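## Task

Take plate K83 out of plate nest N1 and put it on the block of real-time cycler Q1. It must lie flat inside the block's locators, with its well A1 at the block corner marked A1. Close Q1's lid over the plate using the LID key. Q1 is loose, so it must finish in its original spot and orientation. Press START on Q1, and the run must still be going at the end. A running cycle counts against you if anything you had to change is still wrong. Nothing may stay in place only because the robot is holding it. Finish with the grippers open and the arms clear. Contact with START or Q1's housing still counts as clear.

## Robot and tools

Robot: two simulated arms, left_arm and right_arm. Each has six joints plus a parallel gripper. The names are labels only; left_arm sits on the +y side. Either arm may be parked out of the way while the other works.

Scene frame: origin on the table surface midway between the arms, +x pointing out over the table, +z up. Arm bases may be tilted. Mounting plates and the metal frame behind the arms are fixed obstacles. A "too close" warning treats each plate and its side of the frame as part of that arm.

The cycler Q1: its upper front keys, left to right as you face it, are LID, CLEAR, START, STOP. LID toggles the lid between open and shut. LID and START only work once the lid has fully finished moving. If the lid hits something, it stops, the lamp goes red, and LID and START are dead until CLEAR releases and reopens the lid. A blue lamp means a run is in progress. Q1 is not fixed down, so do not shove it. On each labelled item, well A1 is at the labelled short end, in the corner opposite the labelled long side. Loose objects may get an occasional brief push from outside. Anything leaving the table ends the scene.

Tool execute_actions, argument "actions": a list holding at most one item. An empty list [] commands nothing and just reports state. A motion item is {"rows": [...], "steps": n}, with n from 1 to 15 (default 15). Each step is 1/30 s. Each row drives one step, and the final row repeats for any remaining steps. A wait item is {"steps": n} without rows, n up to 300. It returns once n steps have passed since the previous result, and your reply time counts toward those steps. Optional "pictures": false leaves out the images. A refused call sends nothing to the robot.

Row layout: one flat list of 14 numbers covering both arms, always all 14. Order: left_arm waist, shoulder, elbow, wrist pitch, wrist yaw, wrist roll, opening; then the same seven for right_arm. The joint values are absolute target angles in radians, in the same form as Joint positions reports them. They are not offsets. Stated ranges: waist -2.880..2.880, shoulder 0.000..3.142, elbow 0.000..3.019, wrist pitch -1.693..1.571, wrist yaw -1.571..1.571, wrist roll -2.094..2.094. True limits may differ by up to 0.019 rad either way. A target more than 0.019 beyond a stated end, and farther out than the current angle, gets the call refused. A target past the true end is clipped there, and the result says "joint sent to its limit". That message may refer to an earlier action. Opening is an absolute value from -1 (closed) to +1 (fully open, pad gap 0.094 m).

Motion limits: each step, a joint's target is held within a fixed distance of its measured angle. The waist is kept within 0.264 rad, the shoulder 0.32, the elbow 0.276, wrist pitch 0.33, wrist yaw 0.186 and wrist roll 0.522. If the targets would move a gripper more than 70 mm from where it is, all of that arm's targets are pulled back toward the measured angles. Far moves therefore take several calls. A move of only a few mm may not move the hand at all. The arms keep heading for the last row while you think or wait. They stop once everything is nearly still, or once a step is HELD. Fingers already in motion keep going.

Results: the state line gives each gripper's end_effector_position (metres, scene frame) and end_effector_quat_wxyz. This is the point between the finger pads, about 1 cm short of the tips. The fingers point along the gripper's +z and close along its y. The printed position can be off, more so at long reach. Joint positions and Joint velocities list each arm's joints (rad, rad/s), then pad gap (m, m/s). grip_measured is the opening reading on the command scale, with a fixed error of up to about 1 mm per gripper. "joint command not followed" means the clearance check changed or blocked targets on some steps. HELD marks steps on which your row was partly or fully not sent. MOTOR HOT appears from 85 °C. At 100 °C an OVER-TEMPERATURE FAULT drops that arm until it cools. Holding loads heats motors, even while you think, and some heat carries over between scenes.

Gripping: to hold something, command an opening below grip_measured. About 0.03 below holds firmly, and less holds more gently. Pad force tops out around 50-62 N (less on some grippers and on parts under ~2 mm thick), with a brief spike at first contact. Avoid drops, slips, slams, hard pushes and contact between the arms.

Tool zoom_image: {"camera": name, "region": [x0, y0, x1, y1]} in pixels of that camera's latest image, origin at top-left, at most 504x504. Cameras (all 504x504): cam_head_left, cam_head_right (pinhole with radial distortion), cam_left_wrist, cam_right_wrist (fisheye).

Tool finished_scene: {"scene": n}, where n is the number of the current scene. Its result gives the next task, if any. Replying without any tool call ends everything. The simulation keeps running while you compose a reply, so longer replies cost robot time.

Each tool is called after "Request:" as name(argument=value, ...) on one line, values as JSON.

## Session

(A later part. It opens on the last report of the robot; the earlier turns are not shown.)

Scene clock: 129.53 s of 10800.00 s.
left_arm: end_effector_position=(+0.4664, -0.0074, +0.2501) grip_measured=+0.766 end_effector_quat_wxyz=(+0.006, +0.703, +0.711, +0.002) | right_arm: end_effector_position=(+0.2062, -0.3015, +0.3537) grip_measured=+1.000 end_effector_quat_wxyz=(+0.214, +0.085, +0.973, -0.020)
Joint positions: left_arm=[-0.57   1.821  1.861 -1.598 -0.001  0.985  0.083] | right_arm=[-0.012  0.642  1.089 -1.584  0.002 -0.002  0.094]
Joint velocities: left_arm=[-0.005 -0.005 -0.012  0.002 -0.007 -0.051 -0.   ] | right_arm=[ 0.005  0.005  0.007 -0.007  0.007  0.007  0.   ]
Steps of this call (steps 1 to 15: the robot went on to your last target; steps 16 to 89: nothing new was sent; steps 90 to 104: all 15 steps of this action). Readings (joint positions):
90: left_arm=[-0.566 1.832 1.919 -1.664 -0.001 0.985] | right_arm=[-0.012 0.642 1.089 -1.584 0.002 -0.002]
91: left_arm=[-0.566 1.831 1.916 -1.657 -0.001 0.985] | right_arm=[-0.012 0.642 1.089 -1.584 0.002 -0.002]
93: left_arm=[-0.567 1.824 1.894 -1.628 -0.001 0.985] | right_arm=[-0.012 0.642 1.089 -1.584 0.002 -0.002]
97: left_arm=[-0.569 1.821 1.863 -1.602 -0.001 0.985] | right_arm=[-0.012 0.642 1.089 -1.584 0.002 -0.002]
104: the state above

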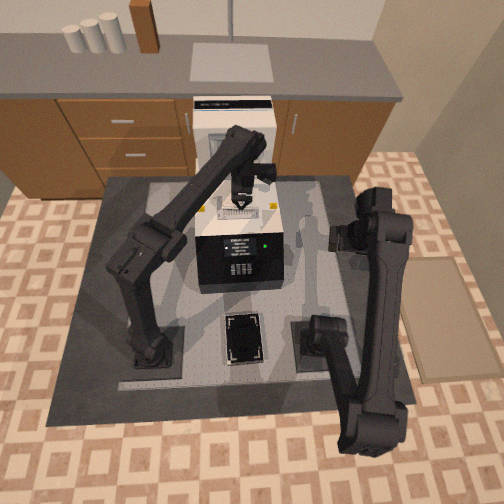

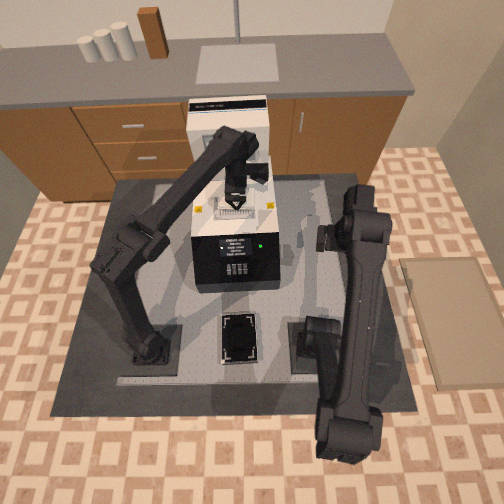

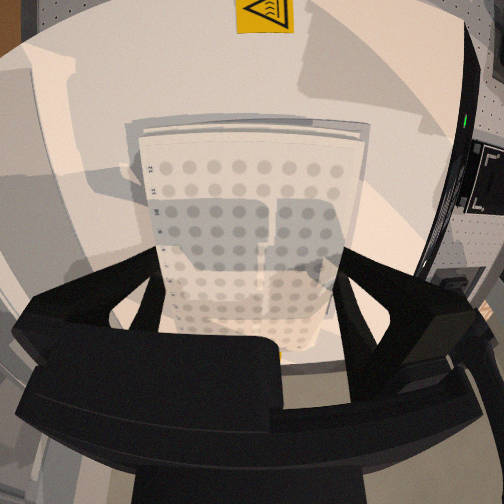

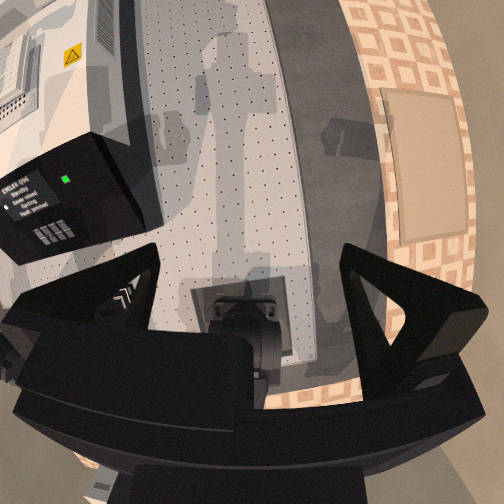

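Request:
execute_actions(actions=[{"rows":[[-0.58,1.77,1.83,-1.58,0,0.995,0.745,0,0.647,1.1,-1.584,0,0,1]]}])

Request:
zoom_image(camera="cam_left_wrist", region=[110, 70, 390, 250])

Scene clock: 132.57 s of 10800.00 s.
left_arm: end_effector_position=(+0.4588, -0.0025, +0.2488) grip_measured=+0.766 end_effector_quat_wxyz=(+0.002, +0.703, +0.711, +0.001) | right_arm: end_effector_position=(+0.2062, -0.3015, +0.3537) grip_measured=+1.000 end_effector_quat_wxyz=(+0.214, +0.085, +0.973, -0.020)
Joint positions: left_arm=[-0.57   1.8    1.829 -1.595 -0.001  0.985  0.083] | right_arm=[-0.012  0.642  1.089 -1.584  0.002 -0.002  0.094]
Joint velocities: left_arm=[-0.015 -0.005  0.002 -0.022  0.037 -0.037 -0.001] | right_arm=[ 0.005 -0.005  0.007 -0.002  0.037  0.037  0.   ]
Steps of this call (steps 1 to 15: the robot went on to your last target; steps 16 to 76: nothing new was sent; steps 77 to 91: all 15 steps of this action). Readings (joint positions):
77: left_arm=[-0.570 1.819 1.856 -1.596 -0.001 0.985] | right_arm=[-0.012 0.642 1.089 -1.584 0.002 -0.002]
78: left_arm=[-0.570 1.814 1.846 -1.595 -0.001 0.985] | right_arm=[-0.012 0.642 1.089 -1.584 0.002 -0.002]
80: left_arm=[-0.570 1.806 1.831 -1.595 -0.001 0.985] | right_arm=[-0.012 0.642 1.089 -1.584 0.002 -0.002]
84: left_arm=[-0.570 1.802 1.829 -1.595 -0.001 0.985] | right_arm=[-0.012 0.642 1.089 -1.584 0.002 -0.002]
91: the state above

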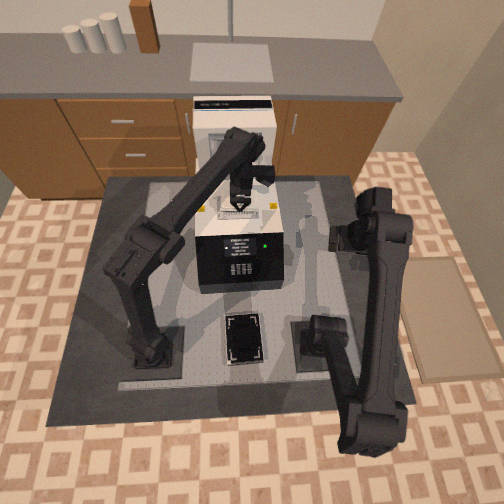

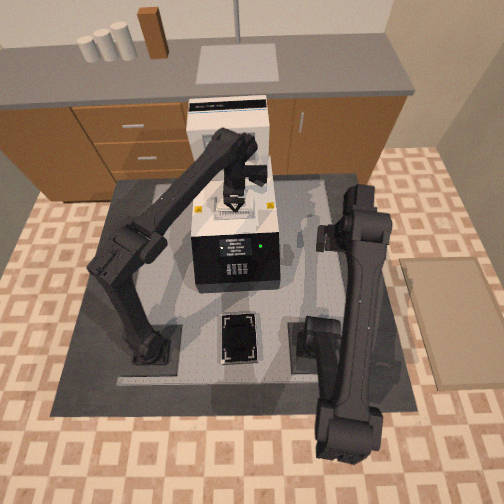

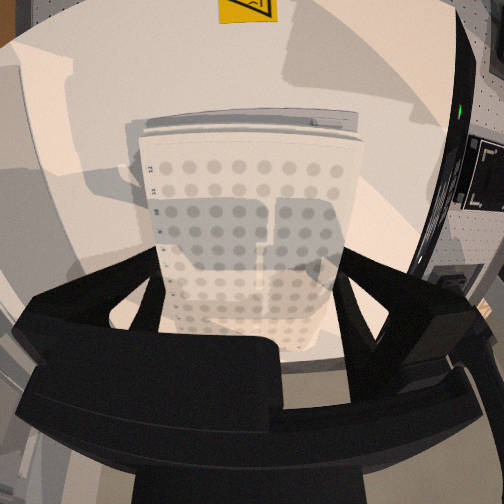

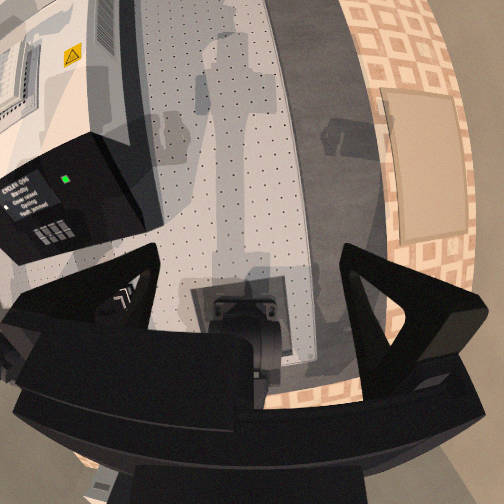

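Region (110, 70, 390, 250) of cam_left_wrist's 504x504 image, scaled by 1.800, with more detail than that image has; it fills the top 324 rows of this view, and the rest is white.

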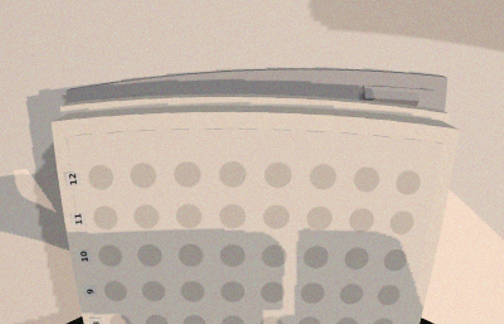

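Request:
execute_actions(actions=[{"rows":[[-0.58,1.77,1.805,-1.565,0,0.93,0.745,0,0.647,1.1,-1.584,0,0,1]]}])

Request:
zoom_image(camera="cam_left_wrist", region=[110, 70, 390, 250])

Scene clock: 134.87 s of 10800.00 s.
left_arm: end_effector_position=(+0.4554, -0.0003, +0.2413) grip_measured=+0.766 end_effector_quat_wxyz=(-0.003, +0.688, +0.726, -0.000) | right_arm: end_effector_position=(+0.2062, -0.3015, +0.3537) grip_measured=+1.000 end_effector_quat_wxyz=(+0.214, +0.085, +0.973, -0.020)
Joint positions: left_arm=[-0.57   1.796  1.803 -1.584 -0.001  0.942  0.083] | right_arm=[-0.012  0.642  1.089 -1.584  0.002 -0.002  0.094]
Joint velocities: left_arm=[-0.015 -0.015 -0.017 -0.007  0.037 -0.022 -0.   ] | right_arm=[-0.015  0.005  0.022  0.007 -0.051 -0.081  0.   ]
Steps of this call (steps 1 to 15: the robot went on to your last target; steps 16 to 54: nothing new was sent; steps 55 to 69: all 15 steps of this action). Readings (joint positions):
55: left_arm=[-0.570 1.800 1.825 -1.591 -0.001 0.978] | right_arm=[-0.012 0.642 1.089 -1.584 0.002 -0.002]
56: left_arm=[-0.570 1.797 1.818 -1.587 -0.001 0.970] | right_arm=[-0.012 0.642 1.089 -1.584 0.002 -0.002]
58: left_arm=[-0.570 1.796 1.809 -1.586 -0.001 0.959] | right_arm=[-0.012 0.642 1.089 -1.584 0.002 -0.002]
62: left_arm=[-0.570 1.796 1.803 -1.584 -0.001 0.948] | right_arm=[-0.012 0.642 1.089 -1.584 0.002 -0.002]
69: the state above

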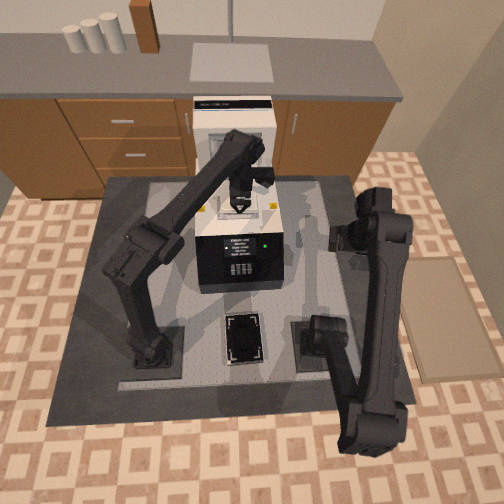

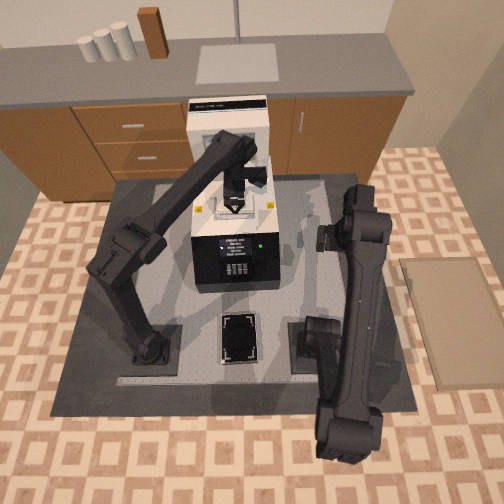

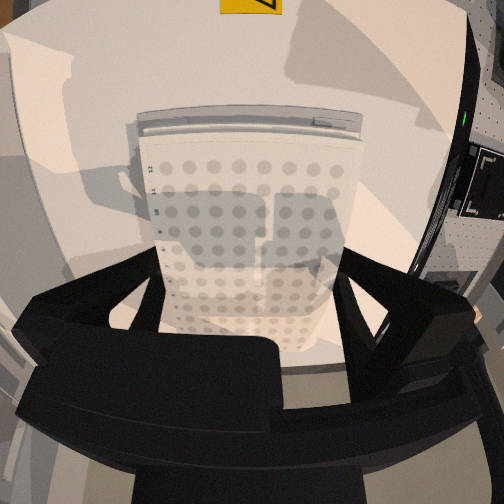

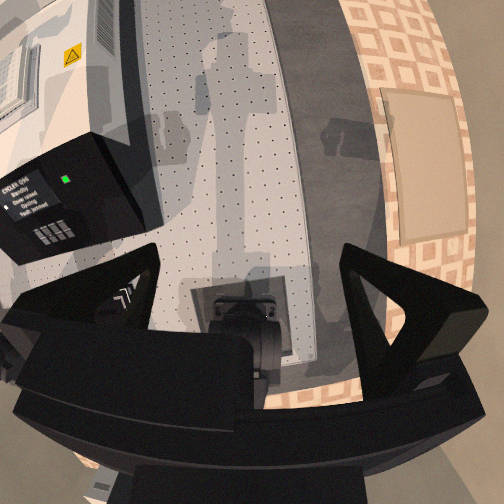

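Region (110, 70, 390, 250) of cam_left_wrist's 504x504 image, scaled by 1.800, with more detail than that image has; it fills the top 324 rows of this view, and the rest is white.

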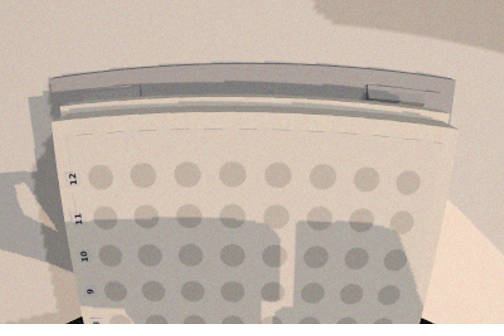

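Request:
execute_actions(actions=[{"rows":[[-0.58,1.77,1.795,-1.555,0,0.93,0.745,0,0.647,1.1,-1.584,0,0,1],[-0.58,1.77,1.788,-1.548,0,0.93,0.745,0,0.647,1.1,-1.584,0,0,1],[-0.58,1.77,1.781,-1.541,0,0.93,0.745,0,0.647,1.1,-1.584,0,0,1],[-0.58,1.77,1.775,-1.533,0,0.93,0.745,0,0.647,1.1,-1.584,0,0,1]]}])

Request:
zoom_image(camera="cam_left_wrist", region=[110, 70, 390, 250])

Scene clock: 137.73 s of 10800.00 s.
left_arm: end_effector_position=(+0.4556, -0.0004, +0.2308) grip_measured=+0.766 end_effector_quat_wxyz=(-0.001, +0.687, +0.727, +0.000) | right_arm: end_effector_position=(+0.2062, -0.3015, +0.3537) grip_measured=+1.000 end_effector_quat_wxyz=(+0.214, +0.085, +0.973, -0.020)
Joint positions: left_arm=[-0.57   1.794  1.773 -1.552 -0.001  0.94   0.083] | right_arm=[-0.012  0.642  1.089 -1.584  0.002 -0.002  0.094]
Joint velocities: left_arm=[-0.015 -0.005 -0.002 -0.012  0.022 -0.007  0.001] | right_arm=[-0.005  0.015  0.012 -0.007  0.051  0.051  0.   ]
Steps of this call (steps 1 to 15: the robot went on to your last target; steps 16 to 71: nothing new was sent; steps 72 to 86: all 15 steps of this action). Readings (joint positions):
72: left_arm=[-0.570 1.796 1.802 -1.582 -0.001 0.941] | right_arm=[-0.012 0.642 1.089 -1.584 0.002 -0.002]
73: left_arm=[-0.570 1.795 1.799 -1.577 -0.001 0.941] | right_arm=[-0.012 0.642 1.089 -1.584 0.002 -0.002]
75: left_arm=[-0.570 1.794 1.788 -1.564 -0.001 0.940] | right_arm=[-0.012 0.642 1.089 -1.584 0.002 -0.002]
79: left_arm=[-0.570 1.794 1.773 -1.553 -0.001 0.940] | right_arm=[-0.012 0.642 1.089 -1.584 0.002 -0.002]
86: the state above

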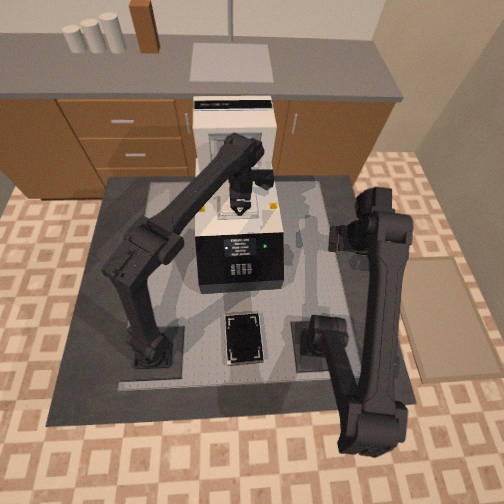

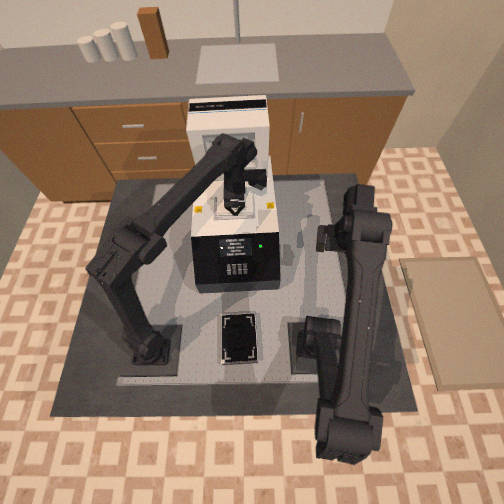

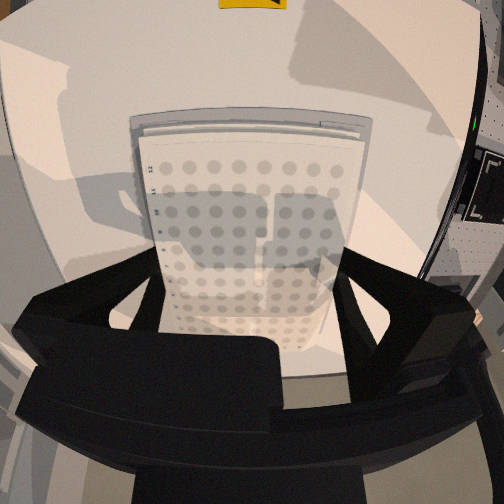

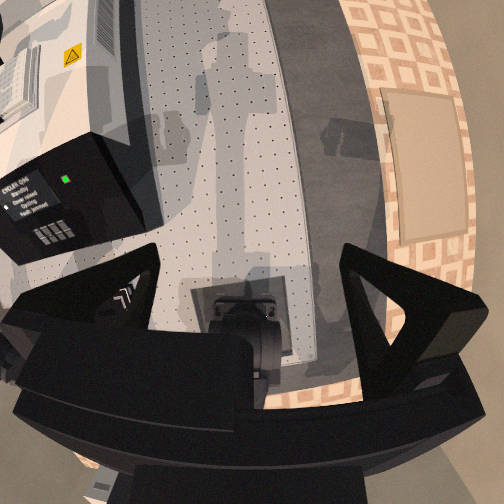

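Region (110, 70, 390, 250) of cam_left_wrist's 504x504 image, scaled by 1.800, with more detail than that image has; it fills the top 324 rows of this view, and the rest is white.

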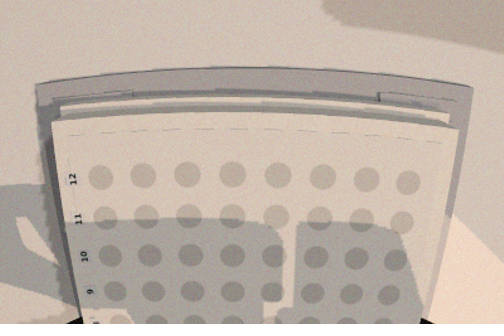

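Request:
execute_actions(actions=[{"rows":[[-0.557,1.77,1.765,-1.533,0,0.93,0.745,0,0.647,1.1,-1.584,0,0,1]]}])

Request:
zoom_image(camera="cam_left_wrist", region=[110, 70, 390, 250])

Scene clock: 140.33 s of 10800.00 s.
left_arm: end_effector_position=(+0.4551, +0.0004, +0.2288) grip_measured=+0.766 end_effector_quat_wxyz=(-0.003, +0.687, +0.727, +0.000) | right_arm: end_effector_position=(+0.2062, -0.3015, +0.3537) grip_measured=+1.000 end_effector_quat_wxyz=(+0.214, +0.085, +0.973, -0.020)
Joint positions: left_arm=[-0.569  1.794  1.767 -1.55  -0.001  0.94   0.083] | right_arm=[-0.012  0.642  1.089 -1.584  0.002 -0.002  0.094]
Joint velocities: left_arm=[-0.015 -0.005  0.002 -0.012  0.022 -0.022 -0.   ] | right_arm=[ 0.015 -0.005 -0.007  0.012 -0.007  0.007  0.   ]
Steps of this call (steps 1 to 15: the robot went on to your last target; steps 16 to 63: nothing new was sent; steps 64 to 78: all 15 steps of this action). Readings (joint positions):
64: left_arm=[-0.570 1.794 1.772 -1.551 -0.001 0.940] | right_arm=[-0.012 0.642 1.089 -1.584 0.002 -0.002]
65: left_arm=[-0.570 1.794 1.770 -1.551 -0.001 0.940] | right_arm=[-0.012 0.642 1.089 -1.584 0.002 -0.002]
67: left_arm=[-0.569 1.794 1.768 -1.551 -0.001 0.940] | right_arm=[-0.012 0.642 1.089 -1.584 0.002 -0.002]
71: left_arm=[-0.569 1.794 1.767 -1.550 -0.001 0.940] | right_arm=[-0.012 0.642 1.089 -1.584 0.002 -0.002]
78: the state above

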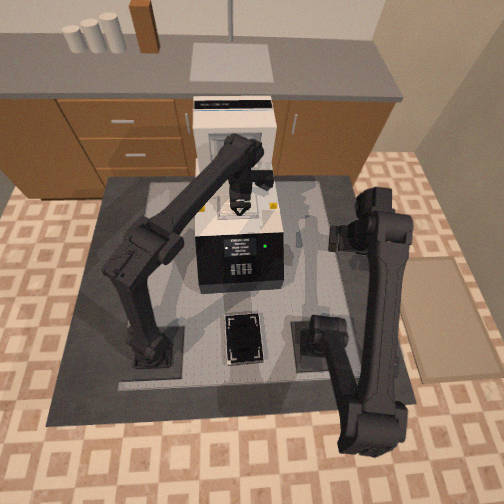

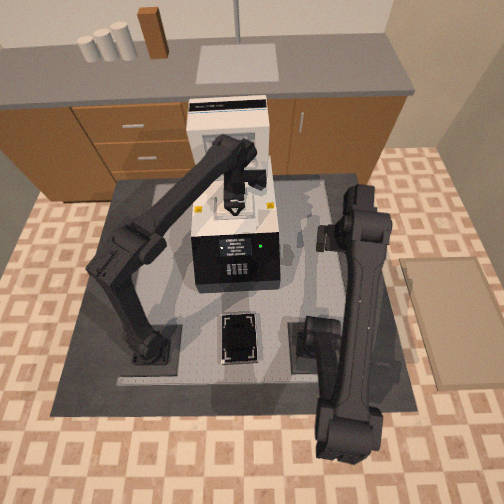

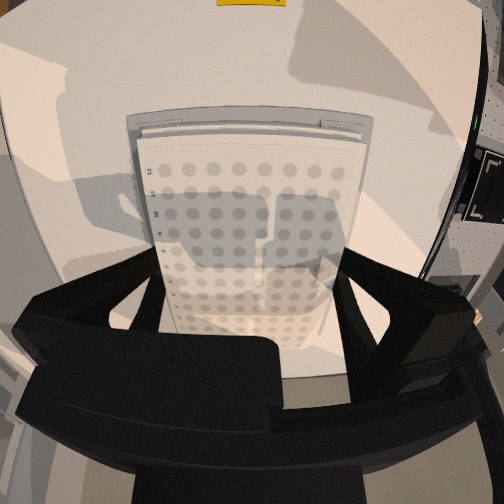

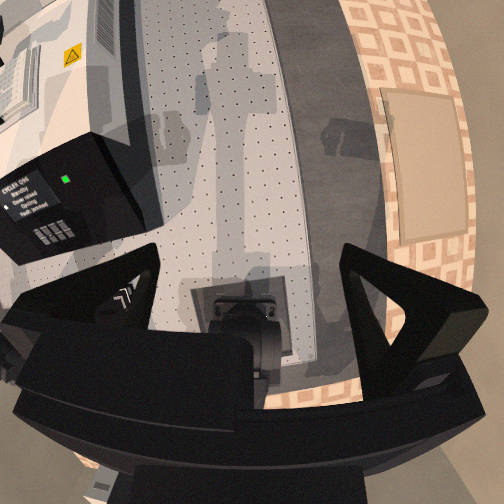

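Region (110, 70, 390, 250) of cam_left_wrist's 504x504 image, scaled by 1.800, with more detail than that image has; it fills the top 324 rows of this view, and the rest is white.

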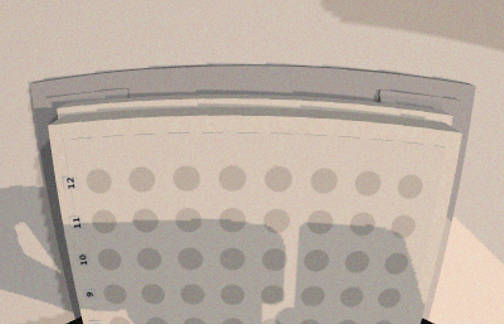

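Request:
execute_actions(actions=[{"rows":[[-0.548,1.77,1.765,-1.545,0,0.93,0.745,0,0.647,1.1,-1.584,0,0,1]]}])

Request:
zoom_image(camera="cam_left_wrist", region=[110, 70, 390, 250])

Scene clock: 142.23 s of 10800.00 s.
left_arm: end_effector_position=(+0.4574, +0.0041, +0.2290) grip_measured=+0.766 end_effector_quat_wxyz=(-0.002, +0.684, +0.730, -0.001) | right_arm: end_effector_position=(+0.2062, -0.3015, +0.3537) grip_measured=+1.000 end_effector_quat_wxyz=(+0.214, +0.085, +0.973, -0.020)
Joint positions: left_arm=[-0.561  1.793  1.767 -1.55   0.001  0.94   0.083] | right_arm=[-0.012  0.642  1.089 -1.584  0.002 -0.002  0.094]
Joint velocities: left_arm=[-0.005 -0.005  0.002 -0.007  0.066 -0.037 -0.001] | right_arm=[-0.005  0.005 -0.012  0.002 -0.007 -0.081  0.   ]
Steps of this call (steps 1 to 15: the robot went on to your last target; steps 16 to 42: nothing new was sent; steps 43 to 57: all 15 steps of this action). Readings (joint positions):
43: left_arm=[-0.568 1.794 1.767 -1.550 -0.001 0.940] | right_arm=[-0.012 0.642 1.089 -1.584 0.002 -0.002]
44: left_arm=[-0.568 1.794 1.767 -1.550 -0.000 0.940] | right_arm=[-0.012 0.642 1.089 -1.584 0.002 -0.002]
46: left_arm=[-0.566 1.794 1.767 -1.550 0.000 0.940] | right_arm=[-0.012 0.642 1.089 -1.584 0.002 -0.002]
50: left_arm=[-0.561 1.794 1.767 -1.550 0.001 0.940] | right_arm=[-0.012 0.642 1.089 -1.584 0.002 -0.002]
57: the state above

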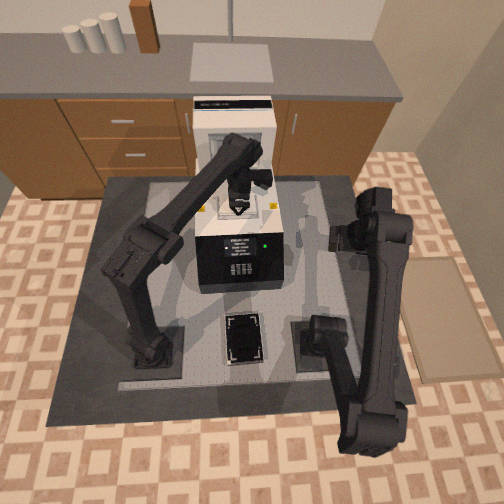

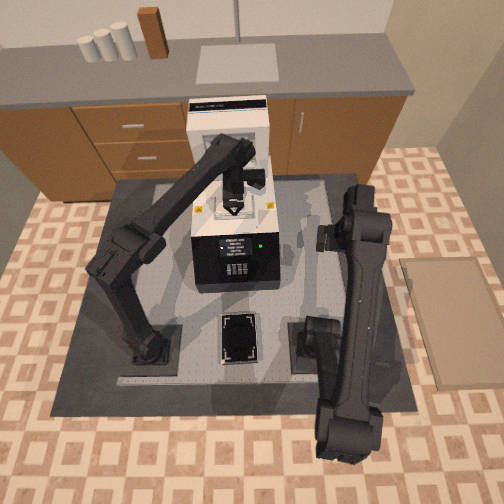

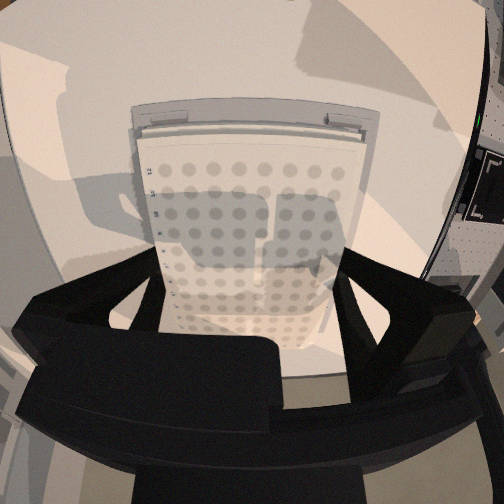

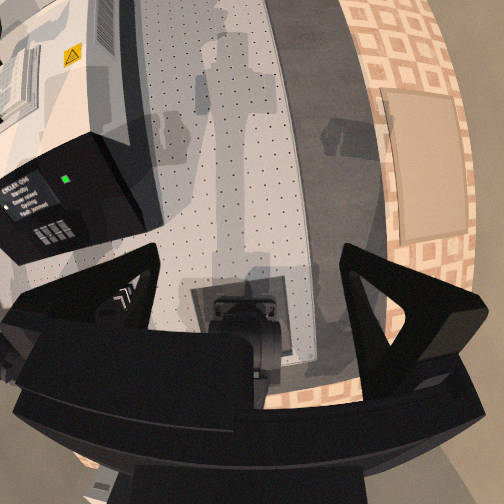

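Region (110, 70, 390, 250) of cam_left_wrist's 504x504 image, scaled by 1.800, with more detail than that image has; it fills the top 324 rows of this view, and the rest is white.

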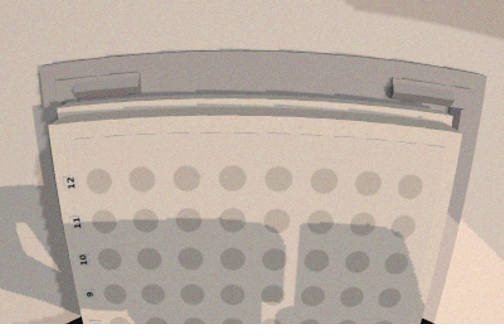

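Request:
execute_actions(actions=[{"rows":[[-0.575,1.77,1.765,-1.572,0,0.94,0.745,0,0.647,1.1,-1.584,0,0,1]]}])

Request:
zoom_image(camera="cam_left_wrist", region=[110, 70, 390, 250])

Scene clock: 145.03 s of 10800.00 s.
left_arm: end_effector_position=(+0.4549, +0.0032, +0.2290) grip_measured=+0.766 end_effector_quat_wxyz=(-0.006, +0.685, +0.728, -0.001) | right_arm: end_effector_position=(+0.2062, -0.3015, +0.3537) grip_measured=+1.000 end_effector_quat_wxyz=(+0.214, +0.085, +0.973, -0.020)
Joint positions: left_arm=[-0.565  1.793  1.767 -1.556  0.001  0.94   0.083] | right_arm=[-0.012  0.642  1.089 -1.584  0.002 -0.002  0.094]
Joint velocities: left_arm=[-0.015 -0.005 -0.007 -0.007  0.007 -0.022  0.   ] | right_arm=[-0.005 -0.015 -0.002 -0.007 -0.007 -0.037  0.   ]
Steps of this call (steps 1 to 15: the robot went on to your last target; steps 16 to 69: nothing new was sent; steps 70 to 84: all 15 steps of this action). Readings (joint positions):
70: left_arm=[-0.562 1.793 1.767 -1.551 0.001 0.940] | right_arm=[-0.012 0.642 1.089 -1.584 0.002 -0.002]
71: left_arm=[-0.562 1.793 1.767 -1.553 0.001 0.940] | right_arm=[-0.012 0.642 1.089 -1.584 0.002 -0.002]
73: left_arm=[-0.563 1.793 1.767 -1.555 0.001 0.940] | right_arm=[-0.012 0.642 1.089 -1.584 0.002 -0.002]
77: left_arm=[-0.565 1.793 1.767 -1.556 0.001 0.940] | right_arm=[-0.012 0.642 1.089 -1.584 0.002 -0.002]
84: the state above

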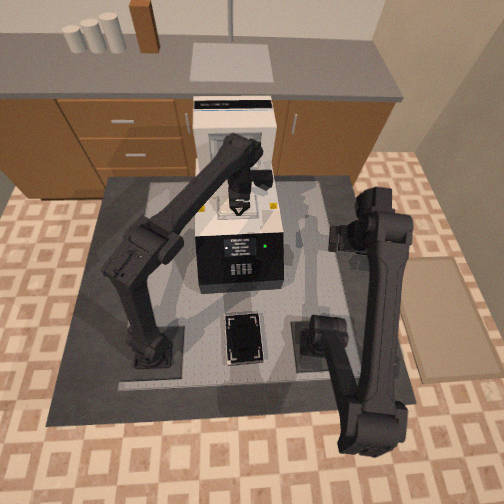

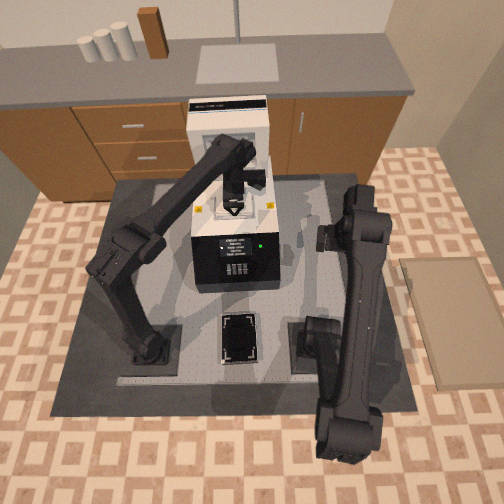

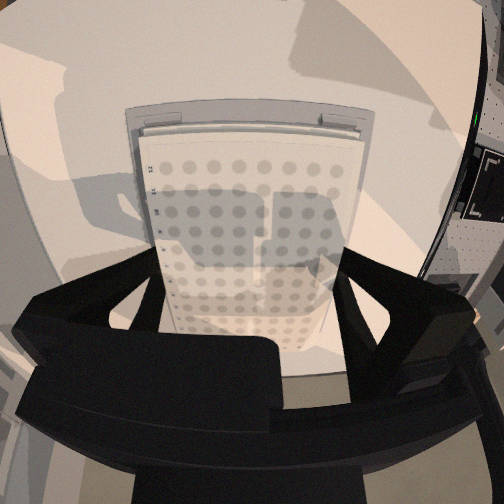

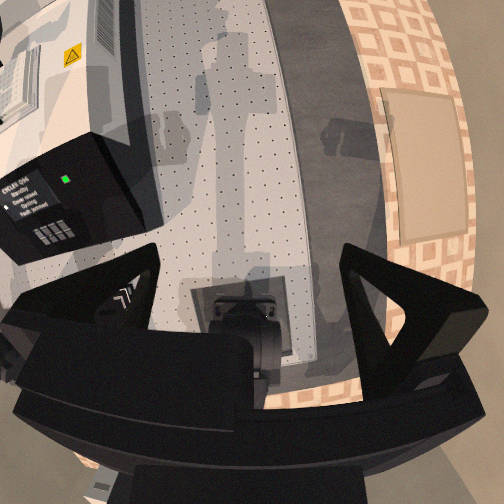

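Region (110, 70, 390, 250) of cam_left_wrist's 504x504 image, scaled by 1.800, with more detail than that image has; it fills the top 324 rows of this view, and the rest is white.

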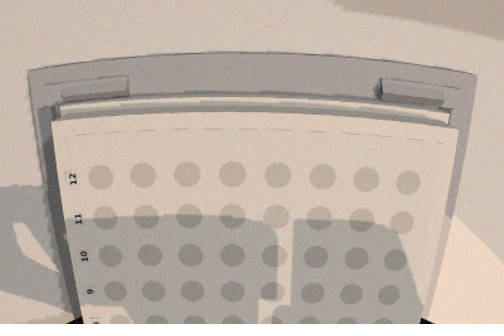

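Request:
execute_actions(actions=[{"rows":[[-0.57,1.79,1.765,-1.56,0,0.94,0.745,0,0.647,1.1,-1.584,0,0,1],[-0.57,1.80,1.765,-1.56,0,0.94,0.745,0,0.647,1.1,-1.584,0,0,1],[-0.57,1.808,1.765,-1.56,0,0.94,0.745,0,0.647,1.1,-1.584,0,0,1]]}])

Request:
zoom_image(camera="cam_left_wrist", region=[110, 70, 390, 250])

Scene clock: 148.03 s of 10800.00 s.
left_arm: end_effector_position=(+0.4549, +0.0032, +0.2290) grip_measured=+0.766 end_effector_quat_wxyz=(-0.006, +0.685, +0.728, -0.001) | right_arm: end_effector_position=(+0.2062, -0.3015, +0.3537) grip_measured=+1.000 end_effector_quat_wxyz=(+0.214, +0.085, +0.973, -0.020)
Joint positions: left_arm=[-0.565  1.793  1.767 -1.556  0.001  0.94   0.083] | right_arm=[-0.012  0.642  1.089 -1.584  0.002 -0.002  0.094]
Joint velocities: left_arm=[-0.015 -0.015 -0.007 -0.017 -0.095  0.037 -0.   ] | right_arm=[-0.005  0.005 -0.012 -0.012 -0.022  0.037  0.   ]
Steps of this call (steps 1 to 15: the robot went on to your last target; steps 16 to 75: nothing new was sent; steps 76 to 90: all 15 steps of this action). Readings (joint positions):
76: left_arm=[-0.565 1.793 1.767 -1.556 0.001 0.940] | right_arm=[-0.012 0.642 1.089 -1.584 0.002 -0.002]
77: left_arm=[-0.565 1.793 1.767 -1.556 0.001 0.940] | right_arm=[-0.012 0.642 1.089 -1.584 0.002 -0.002]
79: left_arm=[-0.565 1.793 1.767 -1.556 0.001 0.940] | right_arm=[-0.012 0.642 1.089 -1.584 0.002 -0.002]
83: left_arm=[-0.565 1.793 1.767 -1.556 0.001 0.940] | right_arm=[-0.012 0.642 1.089 -1.584 0.002 -0.002]
90: the state above

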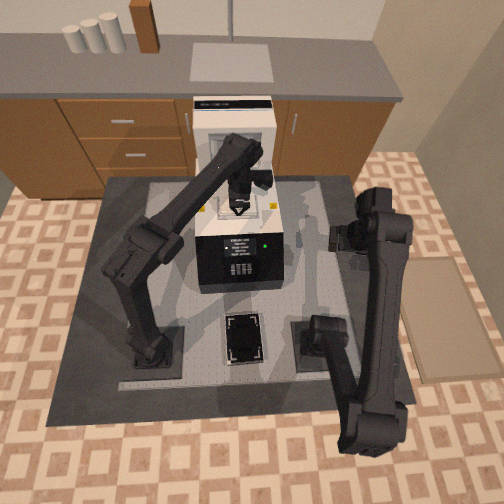

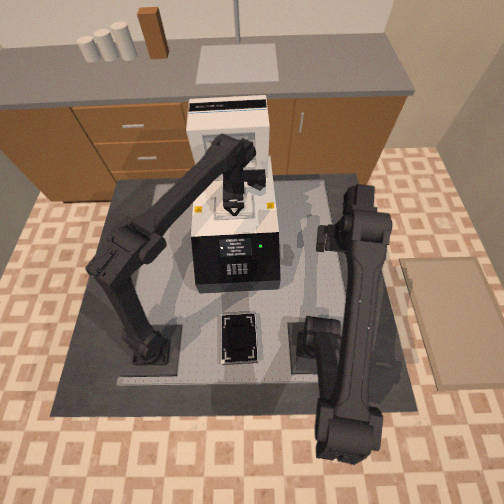

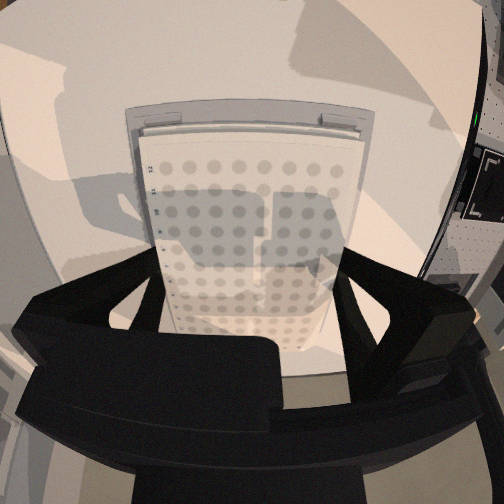

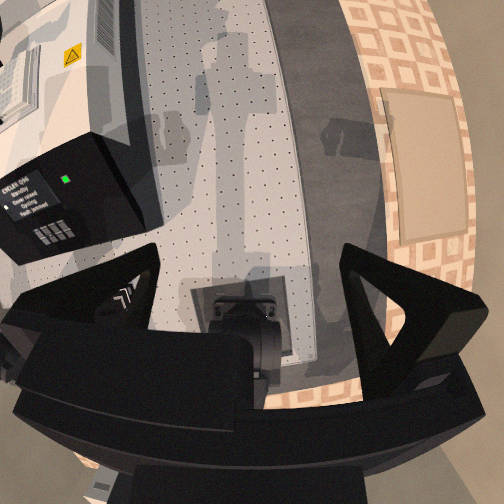

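Region (110, 70, 390, 250) of cam_left_wrist's 504x504 image, scaled by 1.800, with more detail than that image has; it fills the top 324 rows of this view, and the rest is white.

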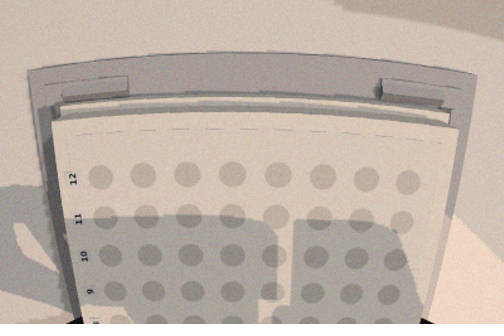

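Request:
execute_actions(actions=[{"rows":[[-0.57,1.825,1.755,-1.54,0,0.94,0.745,0,0.647,1.1,-1.584,0,0,1]]}])

Request:
zoom_image(camera="cam_left_wrist", region=[110, 70, 390, 250])

Request:
zoom_image(camera="cam_head_right", region=[195, 170, 275, 230])

Scene clock: 149.80 s of 10800.00 s.
left_arm: end_effector_position=(+0.4544, +0.0036, +0.2256) grip_measured=+0.766 end_effector_quat_wxyz=(-0.009, +0.685, +0.728, -0.002) | right_arm: end_effector_position=(+0.2062, -0.3015, +0.3537) grip_measured=+1.000 end_effector_quat_wxyz=(+0.214, +0.085, +0.973, -0.020)
Joint positions: left_arm=[-0.565  1.797  1.763 -1.556  0.     0.94   0.083] | right_arm=[-0.012  0.642  1.089 -1.584  0.002 -0.002  0.094]
Joint velocities: left_arm=[ 0.005 -0.015 -0.002 -0.007 -0.007 -0.007  0.002] | right_arm=[-0.024 -0.015 -0.007  0.012  0.007 -0.022  0.   ]
Steps of this call (steps 1 to 15: the robot went on to your last target; steps 16 to 38: nothing new was sent; steps 39 to 53: all 15 steps of this action). Readings (joint positions):
39: left_arm=[-0.565 1.795 1.766 -1.556 0.001 0.940] | right_arm=[-0.012 0.642 1.089 -1.584 0.002 -0.002]
40: left_arm=[-0.565 1.795 1.765 -1.556 0.001 0.940] | right_arm=[-0.012 0.642 1.089 -1.584 0.002 -0.002]
42: left_arm=[-0.565 1.797 1.763 -1.556 0.000 0.940] | right_arm=[-0.012 0.642 1.089 -1.584 0.002 -0.002]
46: left_arm=[-0.565 1.797 1.763 -1.556 0.000 0.940] | right_arm=[-0.012 0.642 1.089 -1.584 0.002 -0.002]
53: the state above

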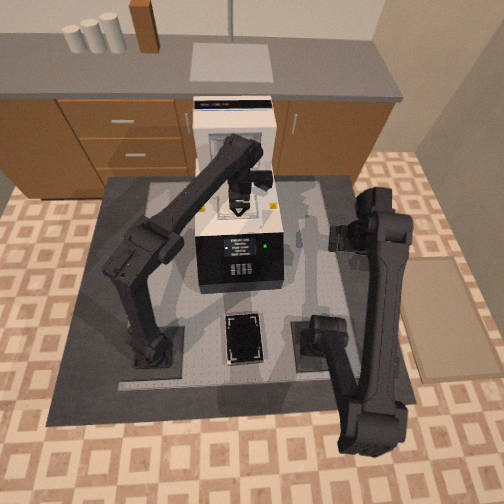

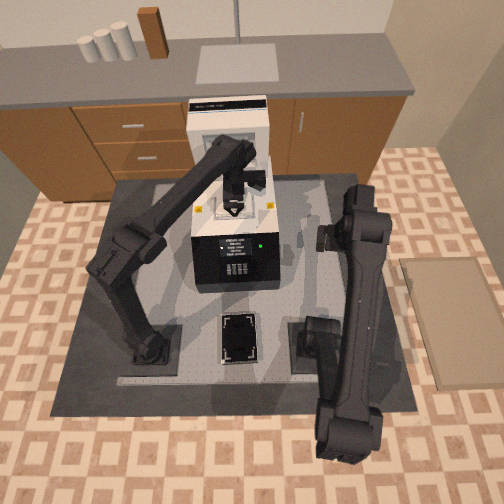

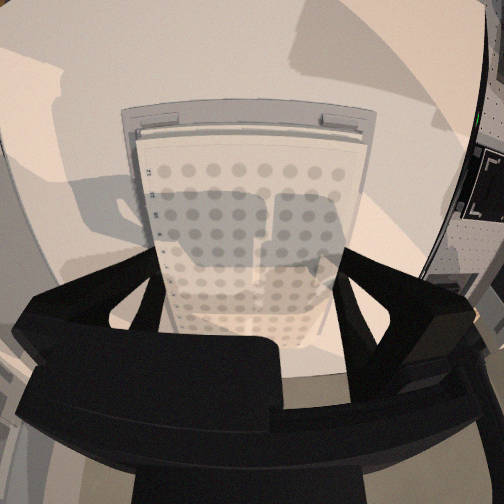

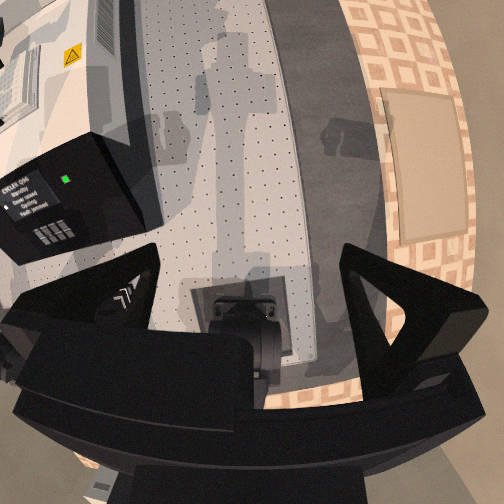

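Region (110, 70, 390, 250) of cam_left_wrist's 504x504 image, scaled by 1.800, with more detail than that image has; it fills the top 324 rows of this view, and the rest is white.

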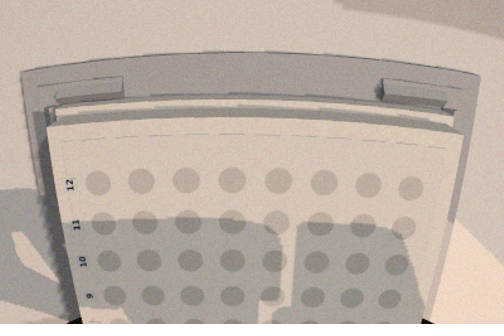

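Region (195, 170, 275, 230) of cam_head_right's 504x504 image, scaled by 6.300, with more detail than that image has; it fills the top 378 rows of this view, and the rest is white.

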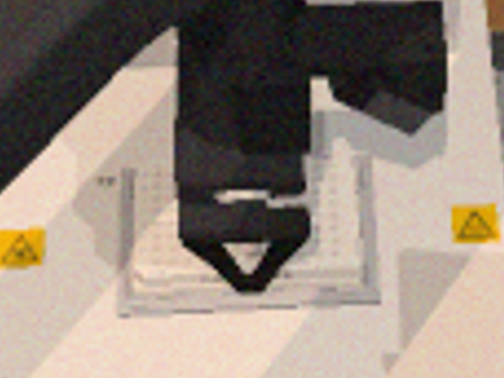

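Request:
execute_actions(actions=[{"rows":[[-0.57,1.80,1.765,-1.55,0,0.94,0.85,0,0.647,1.1,-1.584,0,0,1],[-0.57,1.80,1.765,-1.55,0,0.94,1,0,0.647,1.1,-1.584,0,0,1],[-0.57,1.80,1.765,-1.55,0,0.94,1,0,0.647,1.1,-1.584,0,0,1],[-0.57,1.80,1.765,-1.55,0,0.94,1,0,0.647,1.1,-1.584,0,0,1],[-0.57,1.80,1.765,-1.55,0,0.94,1,0,0.647,1.1,-1.584,0,0,1],[-0.57,1.80,1.765,-1.55,0,0.94,1,0,0.647,1.1,-1.584,0,0,1],[-0.57,1.79,1.82,-1.57,0,0.94,1,0,0.647,1.1,-1.584,0,0,1],[-0.57,1.79,1.84,-1.59,0,0.94,1,0,0.647,1.1,-1.584,0,0,1],[-0.57,1.79,1.86,-1.61,0,0.94,1,0,0.647,1.1,-1.584,0,0,1],[-0.57,1.79,1.88,-1.63,0,0.94,1,0,0.647,1.1,-1.584,0,0,1],[-0.57,1.79,1.92,-1.66,0,0.94,1,0,0.647,1.1,-1.584,0,0,1]]}], pictures=false)

Request:
execute_actions(actions=[{"steps":8}])

Request:
zoom_image(camera="cam_left_wrist", region=[130, 80, 380, 350])

Scene clock: 153.37 s of 10800.00 s.
left_arm: end_effector_position=(+0.4589, +0.0007, +0.2661) grip_measured=+1.000 end_effector_quat_wxyz=(+0.002, +0.685, +0.728, +0.000) | right_arm: end_effector_position=(+0.2062, -0.3015, +0.3537) grip_measured=+1.000 end_effector_quat_wxyz=(+0.214, +0.085, +0.973, -0.020)
Joint positions: left_arm=[-0.565  1.798  1.87  -1.639  0.     0.94   0.094] | right_arm=[-0.012  0.642  1.089 -1.584  0.002 -0.002  0.094]
Joint velocities: left_arm=[ 0.005 -0.054  0.286 -0.022  0.037  0.007  0.   ] | right_arm=[ 0.005  0.005 -0.002 -0.002 -0.022  0.007  0.   ]
Steps of this call (steps 1 to 15: the robot went on to your last target; steps 16 to 90: nothing new was sent; then 0.07 s passed at rest; steps 91 to 105: all 15 steps of this action). Readings (joint positions):
91: left_arm=[-0.565 1.797 1.763 -1.556 0.000 0.940] | right_arm=[-0.012 0.642 1.089 -1.584 0.002 -0.002]
92: left_arm=[-0.565 1.797 1.763 -1.556 0.000 0.940] | right_arm=[-0.012 0.642 1.089 -1.584 0.002 -0.002]
94: left_arm=[-0.565 1.797 1.763 -1.556 0.000 0.940] | right_arm=[-0.012 0.642 1.089 -1.584 0.002 -0.002]
98: left_arm=[-0.565 1.797 1.768 -1.560 0.000 0.940] | right_arm=[-0.012 0.642 1.089 -1.584 0.002 -0.002]
105: the state above

Scene clock: 153.63 s of 10800.00 s.
left_arm: end_effector_position=(+0.4594, +0.0004, +0.2714) grip_measured=+1.000 end_effector_quat_wxyz=(+0.006, +0.685, +0.728, +0.001) | right_arm: end_effector_position=(+0.2062, -0.3015, +0.3537) grip_measured=+1.000 end_effector_quat_wxyz=(+0.214, +0.085, +0.973, -0.020)
Joint positions: left_arm=[-0.565  1.795  1.88  -1.644  0.     0.94   0.094] | right_arm=[-0.012  0.642  1.089 -1.584  0.002 -0.002  0.094]
Joint velocities: left_arm=[-0.005  0.005 -0.007  0.017 -0.007 -0.007  0.   ] | right_arm=[-0.005 -0.005  0.007  0.002 -0.022 -0.095  0.   ]
Steps of this call (steps 1 to 8: the robot went on to your last target). Readings (joint positions):
1: left_arm=[-0.565 1.796 1.877 -1.639 0.000 0.940] | right_arm=[-0.012 0.642 1.089 -1.584 0.002 -0.002]
2: left_arm=[-0.565 1.795 1.880 -1.640 0.000 0.940] | right_arm=[-0.012 0.642 1.089 -1.584 0.002 -0.002]
4: left_arm=[-0.565 1.795 1.880 -1.642 0.000 0.940] | right_arm=[-0.012 0.642 1.089 -1.584 0.002 -0.002]
8: the state above

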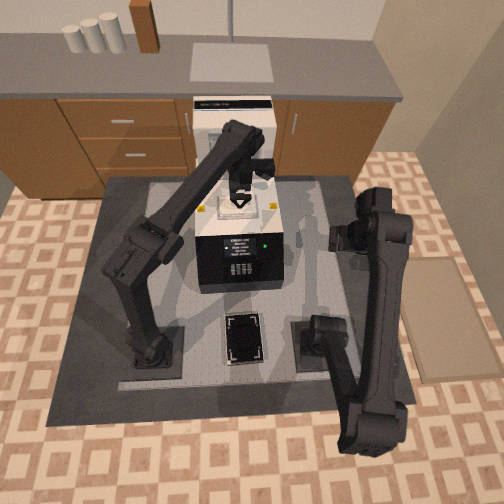

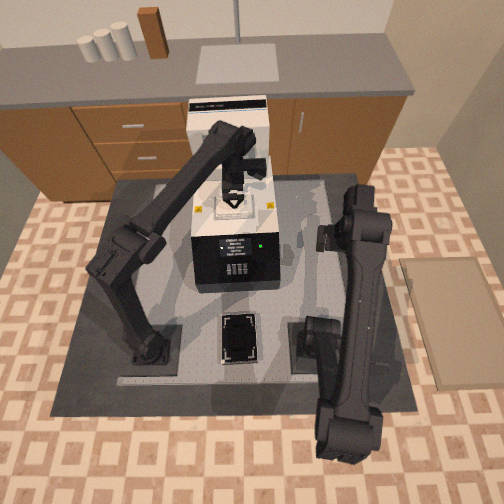

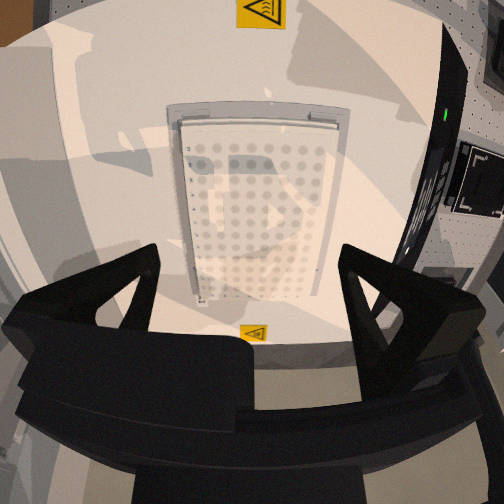

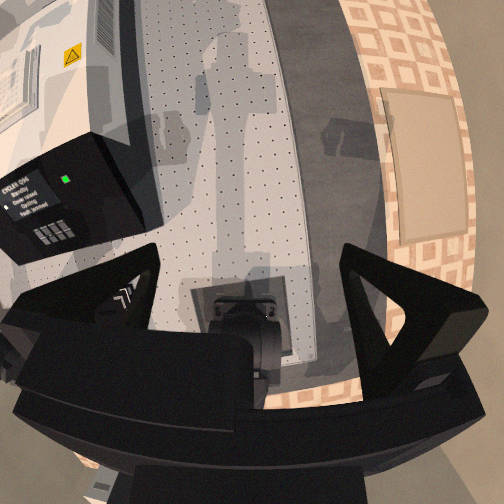

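Region (130, 80, 380, 350) of cam_left_wrist's 504x504 image, scaled by 1.867, with more detail than that image has; it fills the left 467 columns of this view, and the rest is white.

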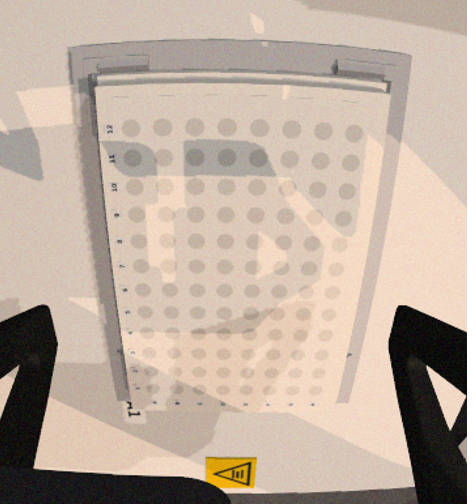

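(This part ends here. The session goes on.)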